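# Carry glass graduated cylinder to the window bench, upright

## Task

Pick up the graduated cylinder that sits on the shelved bench near the door and leave it standing upright on the work surface of the shelved bench near the window. It must never tip over or reach the floor. Because it is glass, dropping it more than a few centimetres or knocking it hard breaks it, which counts as failure. At the end the gripper must have released it and the robot must have moved away, with the cylinder staying put by itself and not propped up by the robot. The robot must not topple or finish leaning.

## Robot and tools

Robot: a wheeled base with a vertical column, a tilting head, and two six-joint arms (left and right), each ending in a two-finger gripper. Folded, it is 0.73 m long, 0.62 m wide, 1.88 m tall; its front sits 0.40 m ahead of the column. The base drives forward/back and turns in place only; it cannot slide sideways.

Frames: the base frame has its origin on the floor under the column, between the drive wheels; x points forward, y to the robot's left, z up, in metres. left_hand and right_hand are reported in this frame as the point where the fingers meet (tips extend 8 mm further); the hand's z axis runs along the fingers, its y axis along the opening direction. Odometry is the base frame as it was when the scene began; heading is in radians, positive to the left, within -3.142 to 3.142.

execute_actions: argument actions is a list holding zero or one action object. An empty list only reports state and images. An action may contain:
- base: exactly one key. translate_m is a straight drive offset in metres from where the base last measured itself, forward positive, range -3 to 3. rotate_rad is a turn-in-place offset in radians, counter-clockwise (left) positive, range -3.2 to 3.2. Drives that would need more than about 8.7 s at their top speed are refused, so split long moves.
- joints: a dictionary keyed by joint name, each value an absolute target, not an offset. head_tilt_rad -0.61 to 1.308 (0 is level, positive looks down). For each arm (prefix left_ or right_): joint1_rad -2.879 to 2.879, joint2_rad 0 to 3.141, joint3_rad 0 to 3.019, joint4_rad -1.692 to 1.57, joint5_rad -1.57 to 1.57 (positive swings the hand to the robot's right), joint6_rad -2.094 to 2.094 (hand roll), and gripper_m 0 to 0.093, the fingertip gap in metres. Only named joints get new targets; omitted ones may keep pushing to earlier targets.
- speeds: optional caps for this action only: translate_m 0.05 to 0.8 m/s, rotate_rad 0.1 to 1 rad/s (defaults are the maxima). Arm speed cannot be lowered.
All motions in an action start together. Unknown keys or out-of-range values cause refusal with no motion. cameras picks images: cam_head_left, cam_head_right, cam_left_wrist, cam_right_wrist, nav_camera, or all (default); [] gives none.

wait: seconds from 0 to 10; commands nothing, returns state and images.
zoom_image: camera name and region [x0, y0, x1, y1] in pixels of that camera's latest full image, at most 504x504.
finished_scene: scene is the number of the current scene; ends it irreversibly and reports success. Call it only after releasing the cylinder and backing away.

Arm geometry (rough): with joint1 at -1.57 (left) or 1.57 (right) and joints 5, 6 at 0, the arm lies in a forward vertical plane 0.23 m beside the column. With a = j2 - 0.35, b = 1.05 + j2 - j3, c = b - j4: the hand is 0.12 + 0.39 sin a + 0.38 cos b + 0.25 cos c m ahead and 1.46 + 0.39 cos a - 0.38 sin b - 0.25 sin c m up; c = 1.57 means fingers vertical downward. Example: j2, j3, j4 = 0.93, 0.78, 0.14 gives about 0.60 m ahead, 1.21 m up. Real hands sag lower and nearer the column by up to 5 cm; trust the reported hand positions. Reach is about 1 m from the shoulder, lowest about 0.47 m up; the floor is out of reach. Light loads are easy anywhere; a glass cylinder is well within limits.

Gripping: fingers are 7 cm long; outer span is 1 cm above the reported gap at the tips, 5 cm at the base; the housing is 10 cm wide, 7 cm thick, with the wrist camera bulging 11 cm to one side. To grasp, command a gap smaller than the object; off_target is then expected. A reported gap staying 0.002 m or more above target means something is held. Joint moves under about 0.03 rad (0.08 for joints 2, 3) may not happen. To touch or set down gently, step about 0.05 rad per call from your previous target.

Results: base_status and joint_status per motion: done (within tolerance), off_target, contact_stop (base wheel stalled: back off 0.05 m before turning), time_out, not_followed (a safety check withheld arm targets, with a cause: line; undo the offending joints by 0.05 rad or more, or move the other arm, or drive away from furniture). on_its_own lists uncommanded behaviour; held at gives a held target, not the position. motor_effort gives wheel efforts in percent (bracket = peak); wheel_motors_off = 1 means wheels are disabled after about 3 s of hard pushing and will not hold for 2 s. turned_by_wheels vs turned_by_imu differing notably (over ~4% and 0.05 rad) means slip or collision; heading is then off. base_tilt in degrees, forward/right positive; a 0.5 degree forward drop while driving means leaning back, so reverse 0.05 m. Also reported: joint torques and motor temperatures per arm; MOTOR HOT at 85 °C, OVER-TEMPERATURE FAULT at 100 °C drops that arm. A blocked arm keeps pushing; relieve it by resending its current joint readings as targets.

Cameras: head cameras look ahead and down by about head_tilt_rad. Wrist cameras look along the fingers, tilted 0.62 rad toward the hand's +x; closed fingertips sit at image centre; image right is the hand's -y. nav_camera is low at the base front, facing forward.

Avoid: arms colliding or pressing on each other, especially near the centreline; bench tops 0.30 to 1.20 m high sliding over the base into the column; hard base pushing; dropping or knocking the cylinder; letting it tip when released; overheating from long holds.

Each tool is called after "Call:" as a command line: name --argument value for each argument, lists and objects as JSON in quotes; but a table of rows of numbers goes row by row, as --pt "numbers of a row", without its own name.

## Session

Call:
execute_actions --actions '[{"joints":{"head_tilt_rad":0.3}}]' --cameras '["cam_head_left","nav_camera"]'

Scene clock: 0.87 s.
Joint torques (N m, as the arm reports them, + toward a larger angle): left_arm=[-1.66 -7.95 -1.64 -2.06 -0.13  0.07] | right_arm=[-0.25 -6.97 -0.8  -1.05 -0.11  0.02]
Motor temperatures (°C, as the motors report them): left_arm=[22 24 22 24 25 21] | right_arm=[24 24 24 24 25 23]
base_odometry: x=+0.000 y=+0.000 heading=+0.000 (m, m, rad; odometry frame)
turned_by_wheels: +0.000 (rad since the last result)
turned_by_imu: +0.000 (rad since the last result)
base_tilt: forward=+0.3 right=-0.9 (deg)
base_status: not commanded
joint_positions: head_tilt_rad=+0.319 left_joint1_rad=-1.574 left_joint2_rad=+0.892 left_joint3_rad=+0.419 left_joint4_rad=-0.987 left_joint5_rad=+0.046 left_joint6_rad=+0.080 left_gripper_m=+0.094 right_joint1_rad=+1.561 right_joint2_rad=+0.913 right_joint3_rad=+0.386 right_joint4_rad=-0.937 right_joint5_rad=+0.052 right_joint6_rad=+0.096 right_gripper_m=+0.095
joint_status: all done
wheel_motors_off: 0
motor_effort: left_wheel=+2(3) right_wheel=+0(0) (%)
left_hand: x=+0.1450 y=+0.2161 z=+1.2582 quat_wxyz=(+0.450, -0.027, -0.892, +0.039) (m; base frame)
right_hand: x=+0.1306 y=-0.2362 z=+1.2543 quat_wxyz=(+0.452, -0.035, -0.890, +0.047) (m; base frame)
pictures: cam_head_left, nav_camera
camera_calibration (this result's frames):
cam_head_left: T_world_to_cam=[[0.0878346, -0.995686, -0.0299055, 0.0938045], [-0.362943, -0.00403036, -0.931802, 1.45911], [0.927662, 0.0926985, -0.361732, 0.433519], [0, 0, 0, 1]] pos_world=[0.119175, 0.059094, 1.51922]
Images, in order (width x height): cam_head_left 504x504, nav_camera 504x504.

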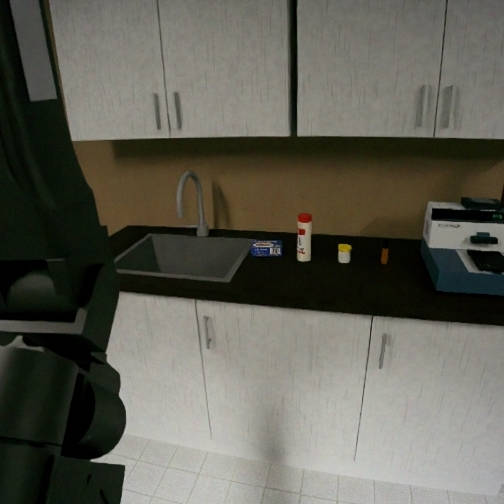

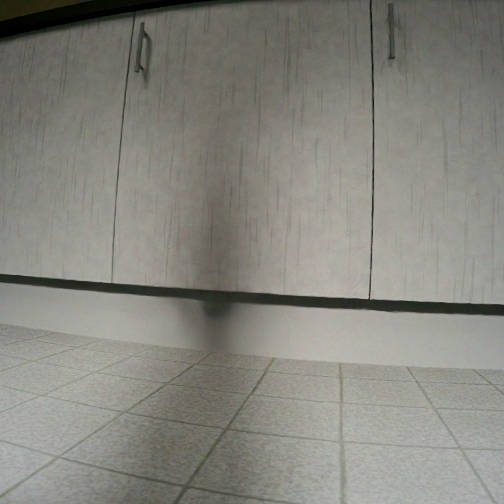

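Call:
execute_actions --actions '[{"base":{"rotate_rad":1.57}}]' --cameras '["cam_head_right"]'

Call:
execute_actions --actions '[{"base":{"rotate_rad":1.2}}]' --cameras '["cam_head_right"]'

Call:
execute_actions --actions '[{"base":{"rotate_rad":1.2}}]' --cameras '["cam_head_right"]'

Call:
execute_actions --actions '[{"base":{"rotate_rad":1.2}}]' --cameras '["cam_head_right"]'

Scene clock: 4.37 s.
Joint torques (N m, as the arm reports them, + toward a larger angle): left_arm=[-1.32 -8.33 -1.63 -1.73 -0.16  0.11] | right_arm=[-0.22 -6.97 -0.76 -1.04 -0.12  0.02]
Motor temperatures (°C, as the motors report them): left_arm=[22 24 22 24 25 21] | right_arm=[24 24 24 24 25 23]
base_odometry: x=+0.000 y=+0.000 heading=+1.570 (m, m, rad; odometry frame)
turned_by_wheels: +1.570 (rad since the last result)
turned_by_imu: +1.567 (rad since the last result)
base_tilt: forward=+0.3 right=-0.9 (deg)
base_status: done
joint_positions: head_tilt_rad=+0.319 left_joint1_rad=-1.574 left_joint2_rad=+0.892 left_joint3_rad=+0.419 left_joint4_rad=-0.987 left_joint5_rad=+0.046 left_joint6_rad=+0.080 left_gripper_m=+0.094 right_joint1_rad=+1.561 right_joint2_rad=+0.913 right_joint3_rad=+0.386 right_joint4_rad=-0.937 right_joint5_rad=+0.052 right_joint6_rad=+0.096 right_gripper_m=+0.095
joint_status: not commanded
wheel_motors_off: 0
motor_effort: left_wheel=-2(56) right_wheel=+2(28) (%)
left_hand: x=+0.1450 y=+0.2161 z=+1.2582 quat_wxyz=(+0.450, -0.027, -0.892, +0.039) (m; base frame)
right_hand: x=+0.1306 y=-0.2362 z=+1.2543 quat_wxyz=(+0.452, -0.035, -0.890, +0.047) (m; base frame)
pictures: cam_head_right
camera_calibration (this result's frames):
cam_head_right: T_world_to_cam=[[0.0661737, -0.997671, -0.0165714, -0.0316281], [-0.367282, -0.00891267, -0.930067, 1.45423], [0.927753, 0.0676324, -0.367016, 0.435225], [0, 0, 0, 1]] pos_world=[0.132426, -0.0480286, 1.51175]
Images, in order (width x height): cam_head_right 504x504.

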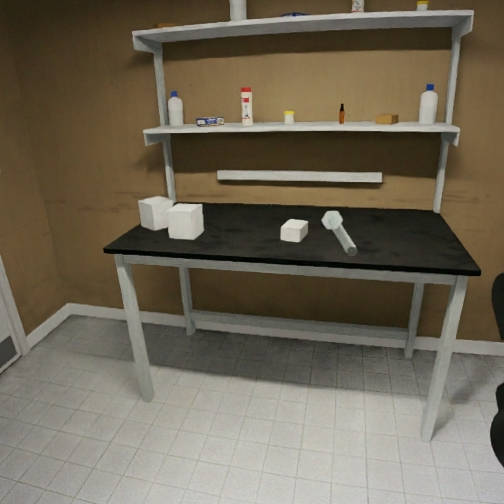

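Scene clock: 6.93 s.
Joint torques (N m, as the arm reports them, + toward a larger angle): left_arm=[-1.93 -8.26 -1.85 -1.73 -0.06  0.09] | right_arm=[-0.26 -6.92 -0.81 -1.06 -0.11  0.02]
Motor temperatures (°C, as the motors report them): left_arm=[22 24 22 24 25 21] | right_arm=[24 24 24 24 25 23]
base_odometry: x=+0.000 y=+0.000 heading=+2.769 (m, m, rad; odometry frame)
turned_by_wheels: +1.199 (rad since the last result)
turned_by_imu: +1.201 (rad since the last result)
base_tilt: forward=+0.2 right=-0.9 (deg)
base_status: done
joint_positions: head_tilt_rad=+0.319 left_joint1_rad=-1.574 left_joint2_rad=+0.892 left_joint3_rad=+0.419 left_joint4_rad=-0.987 left_joint5_rad=+0.046 left_joint6_rad=+0.080 left_gripper_m=+0.094 right_joint1_rad=+1.561 right_joint2_rad=+0.913 right_joint3_rad=+0.386 right_joint4_rad=-0.937 right_joint5_rad=+0.052 right_joint6_rad=+0.096 right_gripper_m=+0.095
joint_status: not commanded
wheel_motors_off: 0
motor_effort: left_wheel=-2(31) right_wheel=+1(26) (%)
left_hand: x=+0.1450 y=+0.2161 z=+1.2582 quat_wxyz=(+0.450, -0.027, -0.892, +0.039) (m; base frame)
right_hand: x=+0.1306 y=-0.2362 z=+1.2543 quat_wxyz=(+0.452, -0.035, -0.890, +0.047) (m; base frame)
pictures: cam_head_right
camera_calibration (this result's frames):
cam_head_right: T_world_to_cam=[[0.0661739, -0.997671, -0.0165705, -0.0316295], [-0.36727, -0.00891267, -0.930072, 1.45424], [0.927757, 0.0676324, -0.367004, 0.435206], [0, 0, 0, 1]] pos_world=[0.132427, -0.0480286, 1.51175]
Images, in order (width x height): cam_head_right 504x504.

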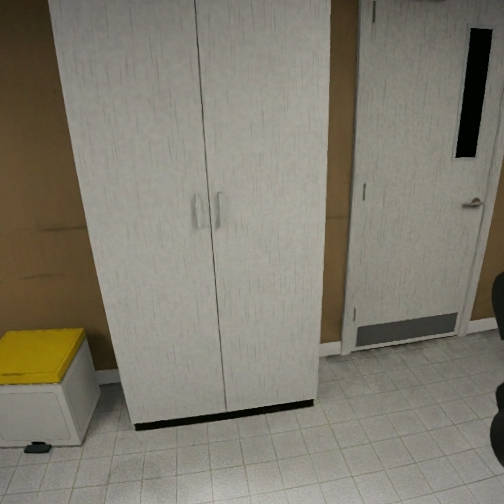

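Scene clock: 9.50 s.
Joint torques (N m, as the arm reports them, + toward a larger angle): left_arm=[-1.74 -7.75 -1.55 -1.68 -0.16  0.13] | right_arm=[-0.24 -6.95 -0.77 -1.07 -0.12  0.02]
Motor temperatures (°C, as the motors report them): left_arm=[22 24 22 24 25 21] | right_arm=[24 24 24 24 25 23]
base_odometry: x=+0.000 y=+0.000 heading=-2.315 (m, m, rad; odometry frame)
turned_by_wheels: +1.199 (rad since the last result)
turned_by_imu: +1.201 (rad since the last result)
base_tilt: forward=+0.3 right=-0.9 (deg)
base_status: done
joint_positions: head_tilt_rad=+0.319 left_joint1_rad=-1.574 left_joint2_rad=+0.892 left_joint3_rad=+0.419 left_joint4_rad=-0.987 left_joint5_rad=+0.046 left_joint6_rad=+0.080 left_gripper_m=+0.094 right_joint1_rad=+1.561 right_joint2_rad=+0.913 right_joint3_rad=+0.386 right_joint4_rad=-0.937 right_joint5_rad=+0.052 right_joint6_rad=+0.096 right_gripper_m=+0.095
joint_status: not commanded
wheel_motors_off: 0
motor_effort: left_wheel=-2(31) right_wheel=+2(23) (%)
left_hand: x=+0.1450 y=+0.2161 z=+1.2582 quat_wxyz=(+0.450, -0.027, -0.892, +0.039) (m; base frame)
right_hand: x=+0.1306 y=-0.2362 z=+1.2543 quat_wxyz=(+0.452, -0.035, -0.890, +0.047) (m; base frame)
pictures: cam_head_right
camera_calibration (this result's frames):
cam_head_right: T_world_to_cam=[[0.0661741, -0.997671, -0.0165698, -0.0316306], [-0.36726, -0.00891267, -0.930076, 1.45425], [0.927761, 0.0676324, -0.366994, 0.43519], [0, 0, 0, 1]] pos_world=[0.132427, -0.0480286, 1.51175]
Images, in order (width x height): cam_head_right 504x504.

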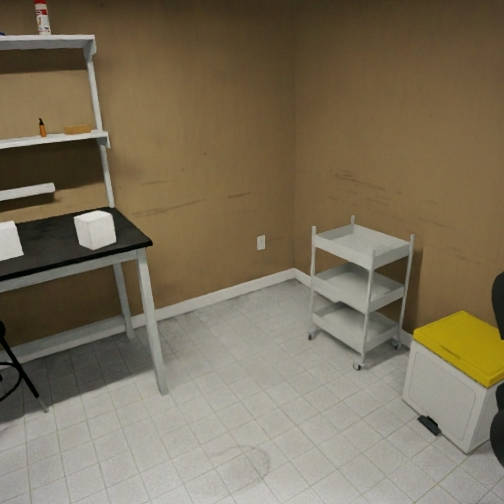

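Scene clock: 12.07 s.
Joint torques (N m, as the arm reports them, + toward a larger angle): left_arm=[-1.68 -7.45 -1.65 -1.85 -0.14  0.12] | right_arm=[-0.29 -7.01 -0.82 -1.07 -0.11  0.02]
Motor temperatures (°C, as the motors report them): left_arm=[22 24 22 24 25 21] | right_arm=[24 24 24 24 25 23]
base_odometry: x=+0.000 y=+0.000 heading=-1.116 (m, m, rad; odometry frame)
turned_by_wheels: +1.199 (rad since the last result)
turned_by_imu: +1.201 (rad since the last result)
base_tilt: forward=+0.3 right=-0.9 (deg)
base_status: done
joint_positions: head_tilt_rad=+0.319 left_joint1_rad=-1.574 left_joint2_rad=+0.892 left_joint3_rad=+0.419 left_joint4_rad=-0.987 left_joint5_rad=+0.046 left_joint6_rad=+0.080 left_gripper_m=+0.094 right_joint1_rad=+1.561 right_joint2_rad=+0.913 right_joint3_rad=+0.386 right_joint4_rad=-0.937 right_joint5_rad=+0.052 right_joint6_rad=+0.096 right_gripper_m=+0.095
joint_status: not commanded
wheel_motors_off: 0
motor_effort: left_wheel=-2(30) right_wheel=+2(26) (%)
left_hand: x=+0.1450 y=+0.2161 z=+1.2582 quat_wxyz=(+0.450, -0.027, -0.892, +0.039) (m; base frame)
right_hand: x=+0.1306 y=-0.2362 z=+1.2543 quat_wxyz=(+0.452, -0.035, -0.890, +0.047) (m; base frame)
pictures: cam_head_right
camera_calibration (this result's frames):
cam_head_right: T_world_to_cam=[[0.0661743, -0.997671, -0.0165692, -0.0316316], [-0.367251, -0.00891267, -0.930079, 1.45425], [0.927765, 0.0676324, -0.366985, 0.435176], [0, 0, 0, 1]] pos_world=[0.132427, -0.0480286, 1.51175]
Images, in order (width x height): cam_head_right 504x504.

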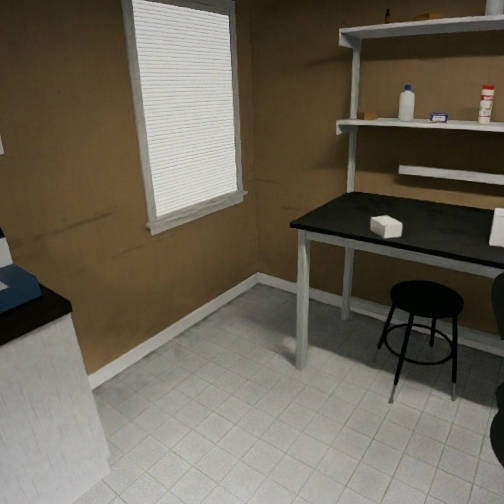

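Call:
execute_actions --actions '[{"base":{"rotate_rad":2.64}}]' --cameras '[]'

Call:
execute_actions --actions '[{"base":{"translate_m":1.2},"joints":{"head_tilt_rad":0.8}}]' --cameras '[]'

Call:
execute_actions --actions '[{"base":{"rotate_rad":-0.75}}]' --cameras '["cam_head_left"]'

Scene clock: 17.50 s.
Joint torques (N m, as the arm reports them, + toward a larger angle): left_arm=[-0.59 -8.55 -1.74 -2.03 -0.1   0.12] | right_arm=[-0.23 -6.91 -0.78 -1.05 -0.11  0.02]
Motor temperatures (°C, as the motors report them): left_arm=[22 24 22 24 25 21] | right_arm=[24 24 24 24 25 23]
base_odometry: x=+0.000 y=+0.000 heading=+1.524 (m, m, rad; odometry frame)
turned_by_wheels: +2.640 (rad since the last result)
turned_by_imu: +2.643 (rad since the last result)
base_tilt: forward=+0.3 right=-0.9 (deg)
base_status: done
joint_positions: head_tilt_rad=+0.319 left_joint1_rad=-1.574 left_joint2_rad=+0.892 left_joint3_rad=+0.419 left_joint4_rad=-0.987 left_joint5_rad=+0.046 left_joint6_rad=+0.080 left_gripper_m=+0.094 right_joint1_rad=+1.561 right_joint2_rad=+0.913 right_joint3_rad=+0.386 right_joint4_rad=-0.937 right_joint5_rad=+0.052 right_joint6_rad=+0.096 right_gripper_m=+0.095
joint_status: not commanded
wheel_motors_off: 0
motor_effort: left_wheel=-2(31) right_wheel=+1(23) (%)
left_hand: x=+0.1450 y=+0.2161 z=+1.2582 quat_wxyz=(+0.450, -0.027, -0.892, +0.039) (m; base frame)
right_hand: x=+0.1306 y=-0.2362 z=+1.2543 quat_wxyz=(+0.452, -0.035, -0.890, +0.047) (m; base frame)
pictures: none
No camera images: the call's "cameras" was empty. Leave "cameras" out to get every camera's image.

Scene clock: 21.00 s.
Joint torques (N m, as the arm reports them, + toward a larger angle): left_arm=[-1.51 -8.74 -1.5  -2.12 -0.13  0.12] | right_arm=[-0.28 -7.11 -0.88 -1.   -0.11  0.02]
Motor temperatures (°C, as the motors report them): left_arm=[22 24 22 24 25 21] | right_arm=[24 24 24 24 25 23]
base_odometry: x=+0.056 y=+1.199 heading=+1.524 (m, m, rad; odometry frame)
turned_by_wheels: +0.001 (rad since the last result)
turned_by_imu: +0.005 (rad since the last result)
base_tilt: forward=+0.3 right=-0.9 (deg)
base_status: done
joint_positions: head_tilt_rad=+0.802 left_joint1_rad=-1.574 left_joint2_rad=+0.892 left_joint3_rad=+0.418 left_joint4_rad=-0.987 left_joint5_rad=+0.046 left_joint6_rad=+0.080 left_gripper_m=+0.094 right_joint1_rad=+1.561 right_joint2_rad=+0.913 right_joint3_rad=+0.387 right_joint4_rad=-0.937 right_joint5_rad=+0.052 right_joint6_rad=+0.096 right_gripper_m=+0.095
joint_status: all done
wheel_motors_off: 0
motor_effort: left_wheel=+2(66) right_wheel=-1(48) (%)
left_hand: x=+0.1448 y=+0.2161 z=+1.2583 quat_wxyz=(+0.450, -0.027, -0.892, +0.039) (m; base frame)
right_hand: x=+0.1314 y=-0.2362 z=+1.2540 quat_wxyz=(+0.451, -0.035, -0.891, +0.047) (m; base frame)
pictures: none
No camera images: the call's "cameras" was empty. Leave "cameras" out to get every camera's image.

Scene clock: 23.10 s.
Joint torques (N m, as the arm reports them, + toward a larger angle): left_arm=[-2.01 -9.   -1.46 -1.78 -0.16  0.15] | right_arm=[-0.27 -7.08 -0.84 -1.04 -0.11  0.02]
Motor temperatures (°C, as the motors report them): left_arm=[22 24 22 24 25 21] | right_arm=[24 24 24 24 25 23]
base_odometry: x=+0.056 y=+1.199 heading=+0.775 (m, m, rad; odometry frame)
turned_by_wheels: -0.749 (rad since the last result)
turned_by_imu: -0.746 (rad since the last result)
base_tilt: forward=+0.3 right=-0.9 (deg)
base_status: done
joint_positions: head_tilt_rad=+0.802 left_joint1_rad=-1.574 left_joint2_rad=+0.892 left_joint3_rad=+0.418 left_joint4_rad=-0.987 left_joint5_rad=+0.046 left_joint6_rad=+0.080 left_gripper_m=+0.094 right_joint1_rad=+1.561 right_joint2_rad=+0.913 right_joint3_rad=+0.387 right_joint4_rad=-0.937 right_joint5_rad=+0.052 right_joint6_rad=+0.096 right_gripper_m=+0.095
joint_status: not commanded
wheel_motors_off: 0
motor_effort: left_wheel=+2(44) right_wheel=-1(42) (%)
left_hand: x=+0.1448 y=+0.2161 z=+1.2583 quat_wxyz=(+0.450, -0.027, -0.892, +0.039) (m; base frame)
right_hand: x=+0.1314 y=-0.2362 z=+1.2540 quat_wxyz=(+0.451, -0.035, -0.891, +0.047) (m; base frame)
pictures: cam_head_left
camera_calibration (this result's frames):
cam_head_left: T_world_to_cam=[[0.0638899, -0.995686, -0.0672856, 0.152567], [-0.754265, -0.00403036, -0.656558, 1.0548], [0.653455, 0.0926985, -0.751268, 1.04712], [0, 0, 0, 1]] pos_world=[0.101607, 0.059094, 1.48947]
Images, in order (width x height): cam_head_left 504x504.

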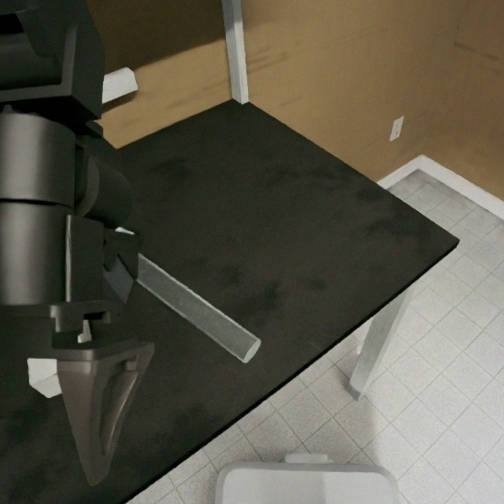

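Call:
execute_actions --actions '[{"joints":{"left_joint2_rad":1.32,"left_joint3_rad":0.91,"left_joint4_rad":-0.11,"left_joint5_rad":0,"left_joint6_rad":-1.0}}]' --cameras '["cam_head_left","cam_left_wrist"]'

Scene clock: 25.80 s.
Joint torques (N m, as the arm reports them, + toward a larger angle): left_arm=[ -1.2  -15.34   0.21   0.17  -0.27  -0.05] | right_arm=[-0.26 -6.94 -0.93 -1.03 -0.11  0.02]
Motor temperatures (°C, as the motors report them): left_arm=[22 24 22 24 25 21] | right_arm=[24 24 24 24 25 23]
base_odometry: x=+0.056 y=+1.199 heading=+0.775 (m, m, rad; odometry frame)
turned_by_wheels: +0.000 (rad since the last result)
turned_by_imu: +0.000 (rad since the last result)
base_tilt: forward=+0.3 right=-0.9 (deg)
base_status: not commanded
joint_positions: head_tilt_rad=+0.802 left_joint1_rad=-1.574 left_joint2_rad=+1.315 left_joint3_rad=+0.913 left_joint4_rad=-0.121 left_joint5_rad=+0.002 left_joint6_rad=-0.985 left_gripper_m=+0.094 right_joint1_rad=+1.561 right_joint2_rad=+0.913 right_joint3_rad=+0.387 right_joint4_rad=-0.937 right_joint5_rad=+0.052 right_joint6_rad=+0.096 right_gripper_m=+0.095
joint_status: all done
wheel_motors_off: 0
motor_effort: left_wheel=+6(6) right_wheel=-4(4) (%)
left_hand: x=+0.4874 y=+0.2225 z=+1.0489 quat_wxyz=(+0.001, +0.472, -0.881, +0.002) (m; base frame)
right_hand: x=+0.1314 y=-0.2362 z=+1.2540 quat_wxyz=(+0.451, -0.035, -0.891, +0.047) (m; base frame)
pictures: cam_head_left, cam_left_wrist
camera_calibration (this result's frames):
cam_head_left: T_world_to_cam=[[0.0638899, -0.995686, -0.0672856, 0.152567], [-0.754265, -0.00403036, -0.656558, 1.0548], [0.653455, 0.0926985, -0.751268, 1.04712], [0, 0, 0, 1]] pos_world=[0.101607, 0.059094, 1.48947]
cam_left_wrist: T_world_to_cam=[[0.834905, -0.550375, 0.00452308, -0.294265], [-0.453087, -0.68261, 0.573373, -0.220963], [-0.312483, -0.480761, -0.819282, 1.24363], [0, 0, 0, 1]] pos_world=[0.534182, 0.285104, 1.14691]
Images, in order (width x height): cam_head_left 504x504, cam_left_wrist 616x616.

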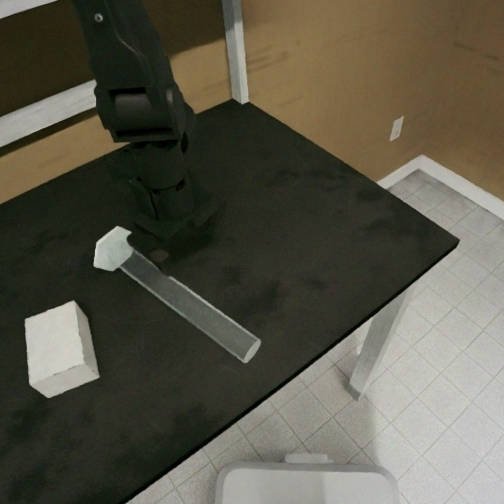

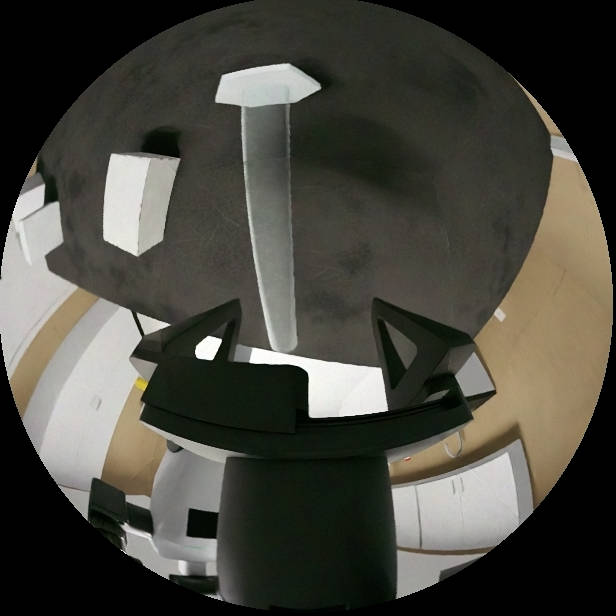

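Call:
execute_actions --actions '[{"joints":{"left_joint2_rad":1.59,"left_joint3_rad":0.97,"left_joint4_rad":0.10}}]' --cameras '["cam_left_wrist"]'

Scene clock: 27.33 s.
Joint torques (N m, as the arm reports them, + toward a larger angle): left_arm=[-1.67 -9.34 -0.21  0.25  0.29  0.03] | right_arm=[-0.25 -7.03 -0.9  -1.03 -0.12  0.02]
Motor temperatures (°C, as the motors report them): left_arm=[22 24 22 24 25 21] | right_arm=[24 24 24 24 25 23]
base_odometry: x=+0.056 y=+1.199 heading=+0.775 (m, m, rad; odometry frame)
turned_by_wheels: +0.000 (rad since the last result)
turned_by_imu: +0.000 (rad since the last result)
base_tilt: forward=+0.3 right=-0.9 (deg)
base_status: not commanded
joint_positions: head_tilt_rad=+0.802 left_joint1_rad=-1.574 left_joint2_rad=+1.508 left_joint3_rad=+0.969 left_joint4_rad=+0.085 left_joint5_rad=-0.014 left_joint6_rad=-0.984 left_gripper_m=+0.094 right_joint1_rad=+1.561 right_joint2_rad=+0.913 right_joint3_rad=+0.387 right_joint4_rad=-0.937 right_joint5_rad=+0.052 right_joint6_rad=+0.096 right_gripper_m=+0.095
joint_status: all done
wheel_motors_off: 0
motor_effort: left_wheel=+8(12) right_wheel=-6(6) (%)
left_hand: x=+0.4884 y=+0.2247 z=+0.9820 quat_wxyz=(-0.033, +0.472, -0.881, +0.012) (m; base frame)
right_hand: x=+0.1314 y=-0.2362 z=+1.2540 quat_wxyz=(+0.451, -0.035, -0.891, +0.047) (m; base frame)
pictures: cam_left_wrist
camera_calibration (this result's frames):
cam_left_wrist: T_world_to_cam=[[0.832736, -0.550993, 0.0543919, -0.341243], [-0.491764, -0.69091, 0.529916, -0.117188], [-0.2544, -0.468028, -0.846304, 1.18547], [0, 0, 0, 1]] pos_world=[0.528119, 0.285844, 1.08393]
Images, in order (width x height): cam_left_wrist 616x616.

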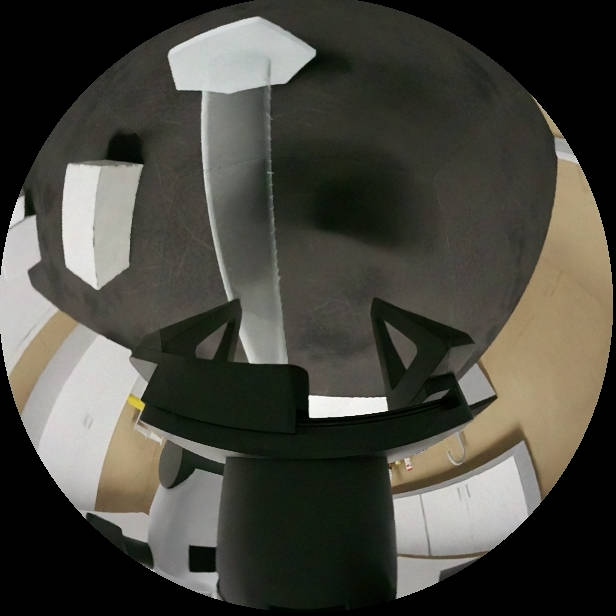

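Finger is resting on the cylinder. Lift, back up, lower.

Call:
execute_actions --actions '[{"joints":{"left_joint2_rad":1.40,"left_joint4_rad":-0.09}}]' --cameras '[]'

Call:
execute_actions --actions '[{"base":{"translate_m":-0.05}}]' --cameras '["cam_left_wrist"]'

Scene clock: 28.67 s.
Joint torques (N m, as the arm reports them, + toward a larger angle): left_arm=[ -1.22 -16.25   0.56  -0.45  -0.11  -0.04] | right_arm=[-0.3  -6.96 -0.91 -1.06 -0.12  0.02]
Motor temperatures (°C, as the motors report them): left_arm=[22 24 22 24 25 21] | right_arm=[24 24 24 24 25 23]
base_odometry: x=+0.056 y=+1.199 heading=+0.775 (m, m, rad; odometry frame)
turned_by_wheels: +0.000 (rad since the last result)
turned_by_imu: +0.000 (rad since the last result)
base_tilt: forward=+0.3 right=-0.9 (deg)
base_status: not commanded
joint_positions: head_tilt_rad=+0.802 left_joint1_rad=-1.574 left_joint2_rad=+1.395 left_joint3_rad=+0.969 left_joint4_rad=-0.080 left_joint5_rad=-0.002 left_joint6_rad=-0.985 left_gripper_m=+0.094 right_joint1_rad=+1.561 right_joint2_rad=+0.913 right_joint3_rad=+0.387 right_joint4_rad=-0.937 right_joint5_rad=+0.052 right_joint6_rad=+0.096 right_gripper_m=+0.095
joint_status: all done
wheel_motors_off: 0
motor_effort: left_wheel=+8(8) right_wheel=-5(6) (%)
left_hand: x=+0.4987 y=+0.2228 z=+1.0219 quat_wxyz=(-0.007, +0.472, -0.882, +0.005) (m; base frame)
right_hand: x=+0.1314 y=-0.2362 z=+1.2540 quat_wxyz=(+0.451, -0.035, -0.891, +0.047) (m; base frame)
pictures: none
No camera images: the call's "cameras" was empty. Leave "cameras" out to get every camera's image.

Scene clock: 29.90 s.
Joint torques (N m, as the arm reports them, + toward a larger angle): left_arm=[ -1.85 -16.69   0.66  -0.59  -0.13  -0.08] | right_arm=[-0.24 -6.98 -0.68 -1.06 -0.12  0.02]
Motor temperatures (°C, as the motors report them): left_arm=[22 24 22 24 25 21] | right_arm=[24 24 24 24 25 23]
base_odometry: x=+0.020 y=+1.164 heading=+0.774 (m, m, rad; odometry frame)
turned_by_wheels: -0.001 (rad since the last result)
turned_by_imu: -0.001 (rad since the last result)
base_tilt: forward=+0.3 right=-0.9 (deg)
base_status: done
joint_positions: head_tilt_rad=+0.803 left_joint1_rad=-1.574 left_joint2_rad=+1.395 left_joint3_rad=+0.969 left_joint4_rad=-0.080 left_joint5_rad=-0.002 left_joint6_rad=-0.985 left_gripper_m=+0.094 right_joint1_rad=+1.561 right_joint2_rad=+0.913 right_joint3_rad=+0.384 right_joint4_rad=-0.937 right_joint5_rad=+0.052 right_joint6_rad=+0.096 right_gripper_m=+0.095
joint_status: not commanded
wheel_motors_off: 0
motor_effort: left_wheel=-1(59) right_wheel=+0(52) (%)
left_hand: x=+0.4985 y=+0.2228 z=+1.0218 quat_wxyz=(-0.007, +0.472, -0.882, +0.004) (m; base frame)
right_hand: x=+0.1296 y=-0.2362 z=+1.2547 quat_wxyz=(+0.452, -0.035, -0.890, +0.047) (m; base frame)
pictures: cam_left_wrist
camera_calibration (this result's frames):
cam_left_wrist: T_world_to_cam=[[0.834463, -0.550822, 0.0163159, -0.314885], [-0.462752, -0.684351, 0.563493, -0.184903], [-0.299219, -0.477764, -0.82596, 1.22459], [0, 0, 0, 1]] pos_world=[0.543617, 0.285082, 1.12079]
Images, in order (width x height): cam_left_wrist 616x616.

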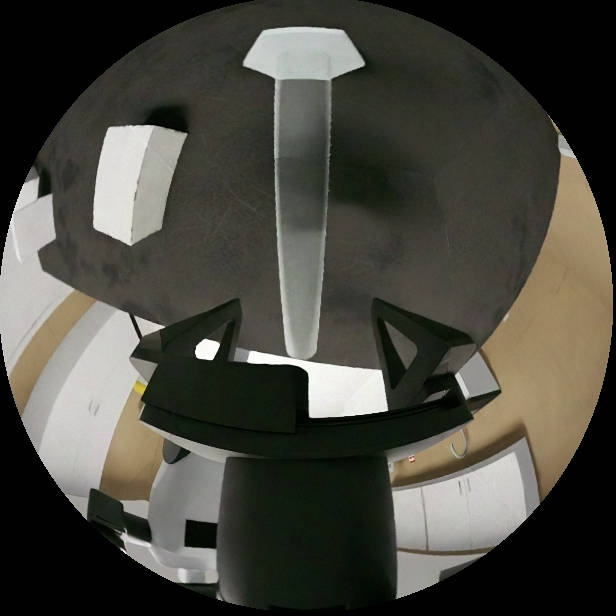

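Call:
execute_actions --actions '[{"joints":{"left_joint2_rad":1.577,"left_joint3_rad":1.09,"left_joint4_rad":-0.03}}]' --cameras '["cam_left_wrist"]'

Scene clock: 31.27 s.
Joint torques (N m, as the arm reports them, + toward a larger angle): left_arm=[ -1.04 -16.56  -0.31  -0.16  -0.19  -0.06] | right_arm=[-0.34 -6.99 -0.64 -1.04 -0.12  0.02]
Motor temperatures (°C, as the motors report them): left_arm=[22 24 22 24 25 21] | right_arm=[24 24 24 24 25 23]
base_odometry: x=+0.020 y=+1.164 heading=+0.774 (m, m, rad; odometry frame)
turned_by_wheels: +0.000 (rad since the last result)
turned_by_imu: +0.000 (rad since the last result)
base_tilt: forward=+0.3 right=-0.9 (deg)
base_status: not commanded
joint_positions: head_tilt_rad=+0.803 left_joint1_rad=-1.574 left_joint2_rad=+1.577 left_joint3_rad=+1.090 left_joint4_rad=-0.036 left_joint5_rad=-0.002 left_joint6_rad=-0.985 left_gripper_m=+0.094 right_joint1_rad=+1.561 right_joint2_rad=+0.913 right_joint3_rad=+0.384 right_joint4_rad=-0.937 right_joint5_rad=+0.052 right_joint6_rad=+0.096 right_gripper_m=+0.095
joint_status: all done
wheel_motors_off: 0
motor_effort: left_wheel=-3(3) right_wheel=+1(1) (%)
left_hand: x=+0.5006 y=+0.2226 z=+0.9569 quat_wxyz=(+0.000, +0.472, -0.882, +0.001) (m; base frame)
right_hand: x=+0.1296 y=-0.2362 z=+1.2547 quat_wxyz=(+0.452, -0.035, -0.890, +0.047) (m; base frame)
pictures: cam_left_wrist
camera_calibration (this result's frames):
cam_left_wrist: T_world_to_cam=[[0.834591, -0.550864, 0.00261071, -0.302638], [-0.453482, -0.684344, 0.570988, -0.159269], [-0.31275, -0.477725, -0.820954, 1.17344], [0, 0, 0, 1]] pos_world=[0.547347, 0.284876, 1.05507]
Images, in order (width x height): cam_left_wrist 616x616.

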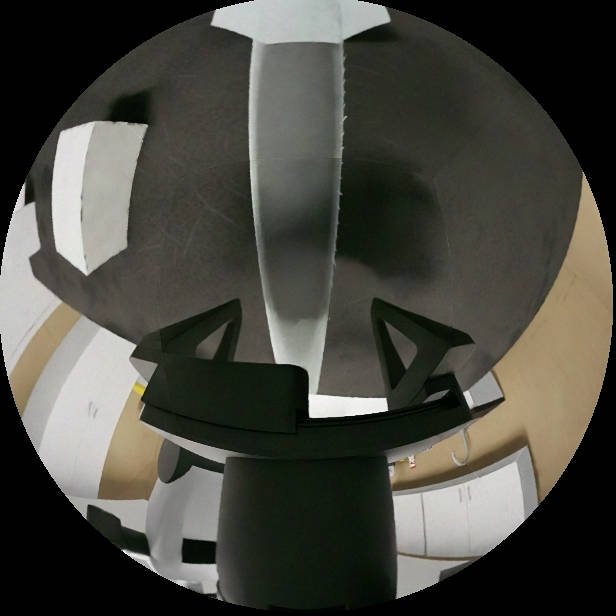

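A little deeper, then close.

Call:
execute_actions --actions '[{"joints":{"left_joint2_rad":1.62,"left_joint3_rad":1.12,"left_joint4_rad":-0.02}}]' --cameras '[]'

Call:
execute_actions --actions '[{"joints":{"left_gripper_m":0.0}}]' --cameras '["cam_left_wrist"]'

Scene clock: 32.17 s.
Joint torques (N m, as the arm reports them, + toward a larger angle): left_arm=[ -1.47 -15.59   0.23   0.08  -0.18  -0.02] | right_arm=[-0.27 -7.1  -0.63 -1.05 -0.11  0.02]
Motor temperatures (°C, as the motors report them): left_arm=[22 24 22 24 25 21] | right_arm=[24 24 24 24 25 23]
base_odometry: x=+0.020 y=+1.164 heading=+0.774 (m, m, rad; odometry frame)
turned_by_wheels: +0.000 (rad since the last result)
turned_by_imu: +0.000 (rad since the last result)
base_tilt: forward=+0.3 right=-0.9 (deg)
base_status: not commanded
joint_positions: head_tilt_rad=+0.803 left_joint1_rad=-1.574 left_joint2_rad=+1.601 left_joint3_rad=+1.116 left_joint4_rad=-0.033 left_joint5_rad=-0.002 left_joint6_rad=-0.985 left_gripper_m=+0.094 right_joint1_rad=+1.561 right_joint2_rad=+0.913 right_joint3_rad=+0.384 right_joint4_rad=-0.937 right_joint5_rad=+0.052 right_joint6_rad=+0.096 right_gripper_m=+0.095
joint_status: all done
wheel_motors_off: 0
motor_effort: left_wheel=-4(3) right_wheel=+0(0) (%)
left_hand: x=+0.5058 y=+0.2226 z=+0.9483 quat_wxyz=(-0.002, +0.472, -0.882, +0.002) (m; base frame)
right_hand: x=+0.1296 y=-0.2362 z=+1.2547 quat_wxyz=(+0.452, -0.035, -0.890, +0.047) (m; base frame)
pictures: none
No camera images: the call's "cameras" was empty. Leave "cameras" out to get every camera's image.

Scene clock: 32.90 s.
Joint torques (N m, as the arm reports them, + toward a larger angle): left_arm=[ -1.34 -14.65   0.1    0.24  -0.13   0.  ] | right_arm=[-0.27 -6.91 -0.68 -1.04 -0.12  0.02]
Motor temperatures (°C, as the motors report them): left_arm=[22 24 22 24 25 21] | right_arm=[24 24 24 24 25 23]
base_odometry: x=+0.020 y=+1.164 heading=+0.774 (m, m, rad; odometry frame)
turned_by_wheels: +0.000 (rad since the last result)
turned_by_imu: +0.000 (rad since the last result)
base_tilt: forward=+0.3 right=-0.9 (deg)
base_status: not commanded
joint_positions: head_tilt_rad=+0.803 left_joint1_rad=-1.574 left_joint2_rad=+1.601 left_joint3_rad=+1.116 left_joint4_rad=-0.032 left_joint5_rad=-0.001 left_joint6_rad=-0.988 left_gripper_m=+0.042 right_joint1_rad=+1.561 right_joint2_rad=+0.913 right_joint3_rad=+0.384 right_joint4_rad=-0.937 right_joint5_rad=+0.052 right_joint6_rad=+0.096 right_gripper_m=+0.095
joint_status: left_gripper_m off_target (ended at +0.042, target +0.000)
wheel_motors_off: 0
motor_effort: left_wheel=-3(4) right_wheel=+1(0) (%)
left_hand: x=+0.5055 y=+0.2224 z=+0.9480 quat_wxyz=(-0.002, +0.473, -0.881, +0.002) (m; base frame)
right_hand: x=+0.1296 y=-0.2362 z=+1.2547 quat_wxyz=(+0.452, -0.035, -0.890, +0.047) (m; base frame)
pictures: cam_left_wrist
camera_calibration (this result's frames):
cam_left_wrist: T_world_to_cam=[[0.836249, -0.548299, 0.00749636, -0.31285], [-0.454423, -0.685291, 0.569101, -0.149615], [-0.306901, -0.479317, -0.822233, 1.16623], [0, 0, 0, 1]] pos_world=[0.551548, 0.284928, 1.0464]
Images, in order (width x height): cam_left_wrist 616x616.

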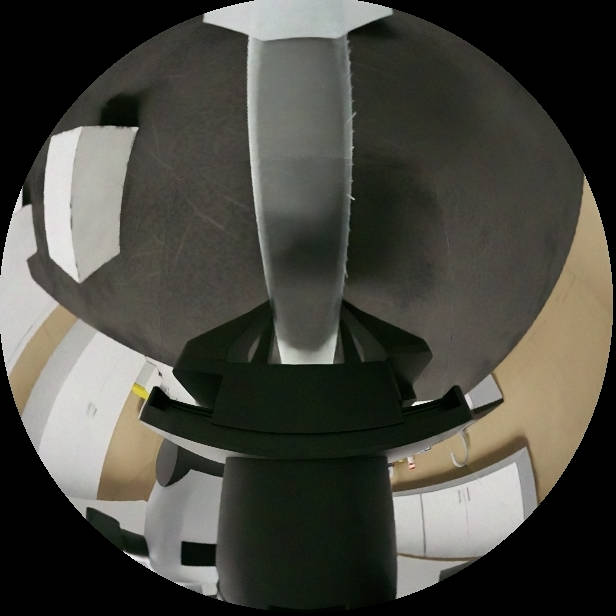

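Call:
execute_actions --actions '[{"joints":{"left_gripper_m":0.093}}]' --cameras '[]'

Call:
execute_actions --actions '[{"joints":{"left_joint2_rad":1.40,"left_joint3_rad":0.97,"left_joint4_rad":-0.09}}]' --cameras '[]'

Call:
execute_actions --actions '[{"joints":{"left_joint6_rad":2.09}}]' --cameras '[]'

Call:
execute_actions --actions '[{"joints":{"left_joint2_rad":1.577,"left_joint3_rad":1.09,"left_joint4_rad":-0.03}}]' --cameras '["cam_left_wrist"]'

Scene clock: 34.47 s.
Joint torques (N m, as the arm reports them, + toward a larger angle): left_arm=[ -1.2  -16.02   0.23   0.21  -0.23  -0.01] | right_arm=[-0.28 -6.95 -0.65 -1.04 -0.12  0.02]
Motor temperatures (°C, as the motors report them): left_arm=[22 24 22 24 25 21] | right_arm=[24 24 24 24 25 23]
base_odometry: x=+0.020 y=+1.164 heading=+0.774 (m, m, rad; odometry frame)
turned_by_wheels: +0.000 (rad since the last result)
turned_by_imu: +0.000 (rad since the last result)
base_tilt: forward=+0.3 right=-0.9 (deg)
base_status: not commanded
joint_positions: head_tilt_rad=+0.803 left_joint1_rad=-1.574 left_joint2_rad=+1.601 left_joint3_rad=+1.116 left_joint4_rad=-0.032 left_joint5_rad=-0.001 left_joint6_rad=-0.988 left_gripper_m=+0.093 right_joint1_rad=+1.561 right_joint2_rad=+0.913 right_joint3_rad=+0.384 right_joint4_rad=-0.937 right_joint5_rad=+0.052 right_joint6_rad=+0.096 right_gripper_m=+0.095
joint_status: all done
wheel_motors_off: 0
motor_effort: left_wheel=-4(3) right_wheel=+0(0) (%)
left_hand: x=+0.5055 y=+0.2224 z=+0.9480 quat_wxyz=(-0.002, +0.473, -0.881, +0.002) (m; base frame)
right_hand: x=+0.1296 y=-0.2362 z=+1.2547 quat_wxyz=(+0.452, -0.035, -0.890, +0.047) (m; base frame)
pictures: none
No camera images: the call's "cameras" was empty. Leave "cameras" out to get every camera's image.

Scene clock: 35.60 s.
Joint torques (N m, as the arm reports them, + toward a larger angle): left_arm=[ -2.04 -14.29   0.31  -0.6   -0.16   0.08] | right_arm=[-0.29 -6.86 -0.66 -1.05 -0.11  0.02]
Motor temperatures (°C, as the motors report them): left_arm=[22 24 22 24 25 21] | right_arm=[24 24 24 24 25 23]
base_odometry: x=+0.020 y=+1.164 heading=+0.774 (m, m, rad; odometry frame)
turned_by_wheels: +0.000 (rad since the last result)
turned_by_imu: +0.000 (rad since the last result)
base_tilt: forward=+0.3 right=-0.9 (deg)
base_status: not commanded
joint_positions: head_tilt_rad=+0.803 left_joint1_rad=-1.574 left_joint2_rad=+1.391 left_joint3_rad=+0.973 left_joint4_rad=-0.085 left_joint5_rad=-0.001 left_joint6_rad=-0.989 left_gripper_m=+0.093 right_joint1_rad=+1.561 right_joint2_rad=+0.913 right_joint3_rad=+0.384 right_joint4_rad=-0.937 right_joint5_rad=+0.052 right_joint6_rad=+0.096 right_gripper_m=+0.095
joint_status: all done
wheel_motors_off: 0
motor_effort: left_wheel=-4(4) right_wheel=+0(0) (%)
left_hand: x=+0.5016 y=+0.2226 z=+1.0236 quat_wxyz=(-0.008, +0.474, -0.881, +0.006) (m; base frame)
right_hand: x=+0.1296 y=-0.2362 z=+1.2547 quat_wxyz=(+0.452, -0.035, -0.890, +0.047) (m; base frame)
pictures: none
No camera images: the call's "cameras" was empty. Leave "cameras" out to get every camera's image.

Scene clock: 37.90 s.
Joint torques (N m, as the arm reports them, + toward a larger angle): left_arm=[ -1.72 -15.48   0.14  -0.8   -0.08   0.27] | right_arm=[-0.27 -6.86 -0.67 -1.05 -0.12  0.02]
Motor temperatures (°C, as the motors report them): left_arm=[22 24 22 24 25 21] | right_arm=[24 24 24 24 25 23]
base_odometry: x=+0.020 y=+1.164 heading=+0.774 (m, m, rad; odometry frame)
turned_by_wheels: +0.000 (rad since the last result)
turned_by_imu: +0.000 (rad since the last result)
base_tilt: forward=+0.3 right=-0.9 (deg)
base_status: not commanded
joint_positions: head_tilt_rad=+0.803 left_joint1_rad=-1.574 left_joint2_rad=+1.391 left_joint3_rad=+0.973 left_joint4_rad=-0.085 left_joint5_rad=-0.001 left_joint6_rad=+2.069 left_gripper_m=+0.093 right_joint1_rad=+1.561 right_joint2_rad=+0.913 right_joint3_rad=+0.384 right_joint4_rad=-0.937 right_joint5_rad=+0.052 right_joint6_rad=+0.096 right_gripper_m=+0.095
joint_status: all done
joint sent to its limit — the command would take left_joint6_rad past its upper limit, so that joint was sent only as far as its limit.
wheel_motors_off: 0
motor_effort: left_wheel=-4(3) right_wheel=+0(0) (%)
left_hand: x=+0.5016 y=+0.2226 z=+1.0236 quat_wxyz=(-0.006, -0.860, -0.510, -0.008) (m; base frame)
right_hand: x=+0.1296 y=-0.2362 z=+1.2547 quat_wxyz=(+0.452, -0.035, -0.890, +0.047) (m; base frame)
pictures: none
No camera images: the call's "cameras" was empty. Leave "cameras" out to get every camera's image.

Scene clock: 38.77 s.
Joint torques (N m, as the arm reports them, + toward a larger angle): left_arm=[ -1.19 -11.46   0.43   0.14   0.2    0.24] | right_arm=[-0.24 -6.86 -0.66 -1.08 -0.11  0.02]
Motor temperatures (°C, as the motors report them): left_arm=[22 24 22 24 25 21] | right_arm=[24 24 24 24 25 23]
base_odometry: x=+0.020 y=+1.164 heading=+0.774 (m, m, rad; odometry frame)
turned_by_wheels: +0.000 (rad since the last result)
turned_by_imu: +0.000 (rad since the last result)
base_tilt: forward=+0.3 right=-0.9 (deg)
base_status: not commanded
joint_positions: head_tilt_rad=+0.803 left_joint1_rad=-1.577 left_joint2_rad=+1.510 left_joint3_rad=+1.091 left_joint4_rad=-0.042 left_joint5_rad=-0.007 left_joint6_rad=+2.071 left_gripper_m=+0.093 right_joint1_rad=+1.561 right_joint2_rad=+0.913 right_joint3_rad=+0.384 right_joint4_rad=-0.937 right_joint5_rad=+0.052 right_joint6_rad=+0.096 right_gripper_m=+0.095
joint_status: all done
wheel_motors_off: 0
motor_effort: left_wheel=-3(9) right_wheel=+0(3) (%)
left_hand: x=+0.5329 y=+0.2218 z=+0.9834 quat_wxyz=(-0.016, -0.860, -0.509, -0.027) (m; base frame)
right_hand: x=+0.1296 y=-0.2362 z=+1.2547 quat_wxyz=(+0.452, -0.035, -0.890, +0.047) (m; base frame)
pictures: cam_left_wrist
camera_calibration (this result's frames):
cam_left_wrist: T_world_to_cam=[[-0.876912, 0.477702, -0.0531591, 0.408634], [0.356462, 0.720541, 0.594773, -0.926885], [0.322427, 0.502614, -0.802134, 0.630554], [0, 0, 0, 1]] pos_world=[0.485428, 0.155728, 1.0788]
Images, in order (width x height): cam_left_wrist 616x616.

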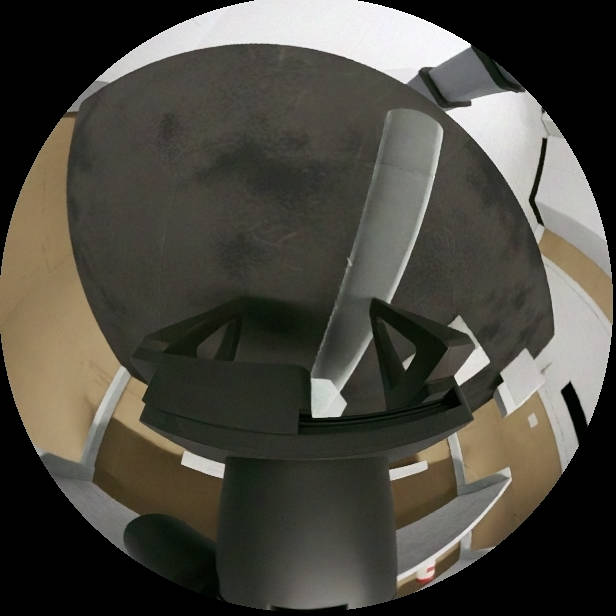

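Call:
execute_actions --actions '[{"joints":{"left_joint2_rad":1.40,"left_joint3_rad":0.97,"left_joint4_rad":-0.09}}]' --cameras '["cam_left_wrist","cam_head_left"]'

Scene clock: 40.00 s.
Joint torques (N m, as the arm reports them, + toward a larger angle): left_arm=[ -1.77 -16.28   0.32  -0.7    0.02   0.24] | right_arm=[-0.25 -6.91 -0.65 -1.04 -0.12  0.02]
Motor temperatures (°C, as the motors report them): left_arm=[22 25 22 24 25 21] | right_arm=[24 24 24 24 25 23]
base_odometry: x=+0.020 y=+1.164 heading=+0.774 (m, m, rad; odometry frame)
turned_by_wheels: +0.000 (rad since the last result)
turned_by_imu: +0.000 (rad since the last result)
base_tilt: forward=+0.3 right=-0.9 (deg)
base_status: not commanded
joint_positions: head_tilt_rad=+0.803 left_joint1_rad=-1.577 left_joint2_rad=+1.407 left_joint3_rad=+0.968 left_joint4_rad=-0.087 left_joint5_rad=-0.002 left_joint6_rad=+2.072 left_gripper_m=+0.093 right_joint1_rad=+1.561 right_joint2_rad=+0.913 right_joint3_rad=+0.384 right_joint4_rad=-0.937 right_joint5_rad=+0.052 right_joint6_rad=+0.096 right_gripper_m=+0.095
joint_status: all done
wheel_motors_off: 0
motor_effort: left_wheel=-3(4) right_wheel=+0(1) (%)
left_hand: x=+0.4913 y=+0.2213 z=+1.0176 quat_wxyz=(-0.001, -0.861, -0.508, +0.002) (m; base frame)
right_hand: x=+0.1296 y=-0.2362 z=+1.2547 quat_wxyz=(+0.452, -0.035, -0.890, +0.047) (m; base frame)
pictures: cam_head_left, cam_left_wrist
camera_calibration (this result's frames):
cam_head_left: T_world_to_cam=[[0.0638595, -0.995686, -0.0673144, 0.152613], [-0.754561, -0.00403036, -0.656218, 1.05429], [0.653115, 0.0926985, -0.751563, 1.04759], [0, 0, 0, 1]] pos_world=[0.101584, 0.059094, 1.48944]
cam_left_wrist: T_world_to_cam=[[-0.877615, 0.479361, 0.00236003, 0.317707], [0.39605, 0.722297, 0.56695, -0.923563], [0.270069, 0.498498, -0.823749, 0.72022], [0, 0, 0, 1]] pos_world=[0.450092, 0.155762, 1.11614]
Images, in order (width x height): cam_head_left 504x504, cam_left_wrist 616x616.

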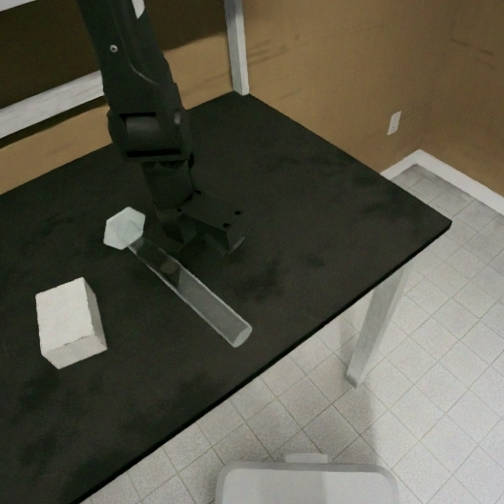

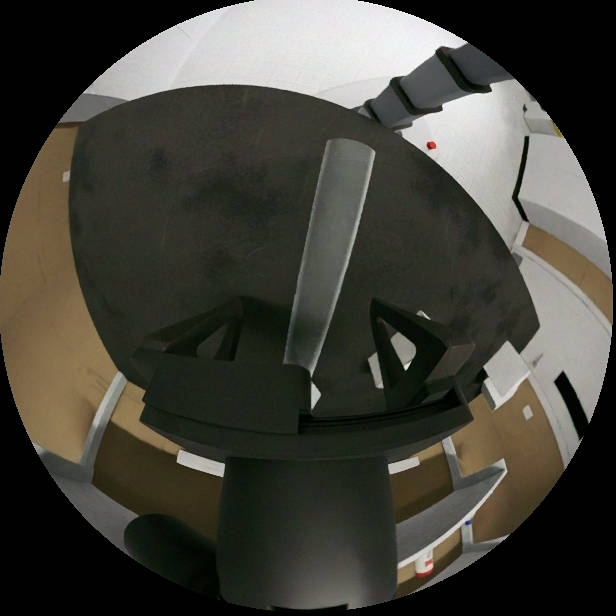

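Call:
execute_actions --actions '[{"joints":{"left_joint2_rad":1.59,"left_joint4_rad":0.05}}]' --cameras '["cam_left_wrist"]'

Scene clock: 41.23 s.
Joint torques (N m, as the arm reports them, + toward a larger angle): left_arm=[ -2.19 -16.97  -1.51  -0.31   0.05   0.25] | right_arm=[-0.21 -6.88 -0.59 -1.03 -0.11  0.02]
Motor temperatures (°C, as the motors report them): left_arm=[22 25 22 24 25 21] | right_arm=[24 24 24 24 25 23]
base_odometry: x=+0.020 y=+1.164 heading=+0.774 (m, m, rad; odometry frame)
turned_by_wheels: +0.000 (rad since the last result)
turned_by_imu: +0.000 (rad since the last result)
base_tilt: forward=+0.3 right=-0.9 (deg)
base_status: not commanded
joint_positions: head_tilt_rad=+0.803 left_joint1_rad=-1.577 left_joint2_rad=+1.606 left_joint3_rad=+0.967 left_joint4_rad=+0.042 left_joint5_rad=-0.001 left_joint6_rad=+2.072 left_gripper_m=+0.093 right_joint1_rad=+1.561 right_joint2_rad=+0.913 right_joint3_rad=+0.384 right_joint4_rad=-0.937 right_joint5_rad=+0.052 right_joint6_rad=+0.096 right_gripper_m=+0.095
joint_status: all done
wheel_motors_off: 0
motor_effort: left_wheel=-2(4) right_wheel=+0(1) (%)
left_hand: x=+0.4281 y=+0.2210 z=+0.9491 quat_wxyz=(+0.017, -0.861, -0.508, +0.033) (m; base frame)
right_hand: x=+0.1296 y=-0.2362 z=+1.2547 quat_wxyz=(+0.452, -0.035, -0.890, +0.047) (m; base frame)
pictures: cam_left_wrist
camera_calibration (this result's frames):
cam_left_wrist: T_world_to_cam=[[-0.87508, 0.479687, 0.0643073, 0.202554], [0.435487, 0.722451, 0.537043, -0.848038], [0.211154, 0.497961, -0.8411, 0.722899], [0, 0, 0, 1]] pos_world=[0.393918, 0.155528, 1.05044]
Images, in order (width x height): cam_left_wrist 616x616.

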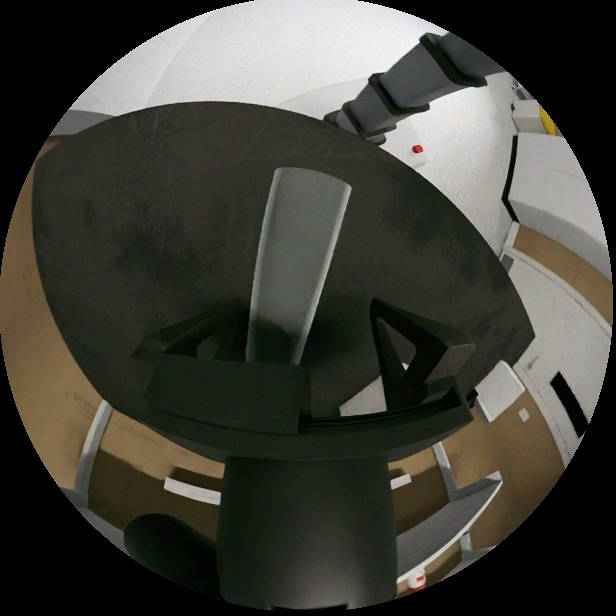

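Between the fingers. Close, lift.

Call:
execute_actions --actions '[{"joints":{"left_gripper_m":0.0}}]' --cameras '[]'

Call:
execute_actions --actions '[{"joints":{"left_joint2_rad":1.0,"left_joint3_rad":0.6,"left_joint4_rad":-0.12}}]' --cameras '["cam_left_wrist"]'

Scene clock: 42.40 s.
Joint torques (N m, as the arm reports them, + toward a larger angle): left_arm=[ -3.22 -15.16  -1.52  -0.41  -0.05   0.15] | right_arm=[-0.26 -6.91 -0.6  -1.04 -0.11  0.02]
Motor temperatures (°C, as the motors report them): left_arm=[22 25 22 24 25 21] | right_arm=[24 24 24 24 25 23]
base_odometry: x=+0.020 y=+1.164 heading=+0.774 (m, m, rad; odometry frame)
turned_by_wheels: +0.000 (rad since the last result)
turned_by_imu: +0.000 (rad since the last result)
base_tilt: forward=+0.3 right=-0.9 (deg)
base_status: not commanded
joint_positions: head_tilt_rad=+0.803 left_joint1_rad=-1.577 left_joint2_rad=+1.605 left_joint3_rad=+0.967 left_joint4_rad=+0.043 left_joint5_rad=-0.001 left_joint6_rad=+2.082 left_gripper_m=+0.044 right_joint1_rad=+1.561 right_joint2_rad=+0.913 right_joint3_rad=+0.384 right_joint4_rad=-0.937 right_joint5_rad=+0.052 right_joint6_rad=+0.096 right_gripper_m=+0.095
joint_status: left_gripper_m off_target (ended at +0.044, target +0.000)
wheel_motors_off: 0
motor_effort: left_wheel=-3(3) right_wheel=+0(1) (%)
left_hand: x=+0.4288 y=+0.2212 z=+0.9495 quat_wxyz=(+0.016, -0.863, -0.504, +0.032) (m; base frame)
right_hand: x=+0.1296 y=-0.2362 z=+1.2547 quat_wxyz=(+0.452, -0.035, -0.890, +0.047) (m; base frame)
pictures: none
No camera images: the call's "cameras" was empty. Leave "cameras" out to get every camera's image.

Scene clock: 43.70 s.
Joint torques (N m, as the arm reports them, + toward a larger angle): left_arm=[ -2.01 -11.89   0.48  -0.38  -0.25   0.11] | right_arm=[-0.28 -6.91 -0.59 -1.02 -0.12  0.02]
Motor temperatures (°C, as the motors report them): left_arm=[22 25 22 24 25 21] | right_arm=[24 24 24 24 25 23]
base_odometry: x=+0.020 y=+1.164 heading=+0.774 (m, m, rad; odometry frame)
turned_by_wheels: +0.000 (rad since the last result)
turned_by_imu: +0.000 (rad since the last result)
base_tilt: forward=+0.3 right=-0.9 (deg)
base_status: not commanded
joint_positions: head_tilt_rad=+0.803 left_joint1_rad=-1.577 left_joint2_rad=+1.003 left_joint3_rad=+0.598 left_joint4_rad=-0.116 left_joint5_rad=+0.004 left_joint6_rad=+2.084 left_gripper_m=+0.042 right_joint1_rad=+1.561 right_joint2_rad=+0.913 right_joint3_rad=+0.384 right_joint4_rad=-0.937 right_joint5_rad=+0.052 right_joint6_rad=+0.096 right_gripper_m=+0.095
joint_status: all done
wheel_motors_off: 0
motor_effort: left_wheel=-3(4) right_wheel=+0(0) (%)
left_hand: x=+0.4044 y=+0.2212 z=+1.1357 quat_wxyz=(-0.004, -0.864, -0.503, +0.002) (m; base frame)
right_hand: x=+0.1296 y=-0.2362 z=+1.2547 quat_wxyz=(+0.452, -0.035, -0.890, +0.047) (m; base frame)
pictures: cam_left_wrist
camera_calibration (this result's frames):
cam_left_wrist: T_world_to_cam=[[-0.871799, 0.489845, -0.0043512, 0.244106], [0.402298, 0.721001, 0.564193, -0.95517], [0.279504, 0.490113, -0.825631, 0.841188], [0, 0, 0, 1]] pos_world=[0.361959, 0.156827, 1.23447]
Images, in order (width x height): cam_left_wrist 616x616.

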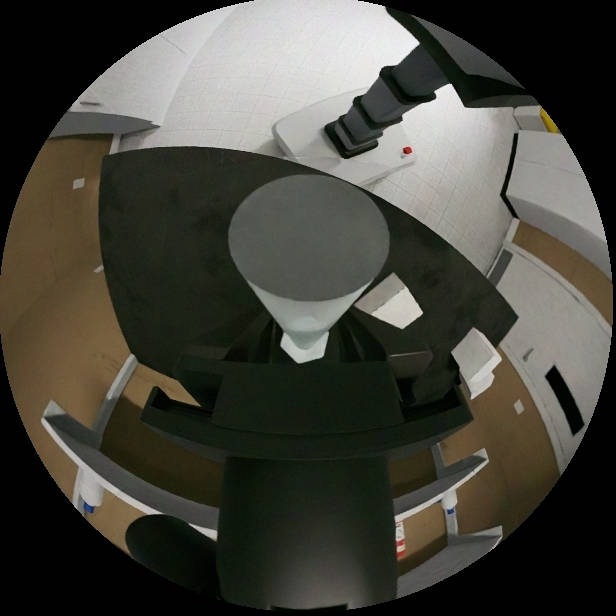

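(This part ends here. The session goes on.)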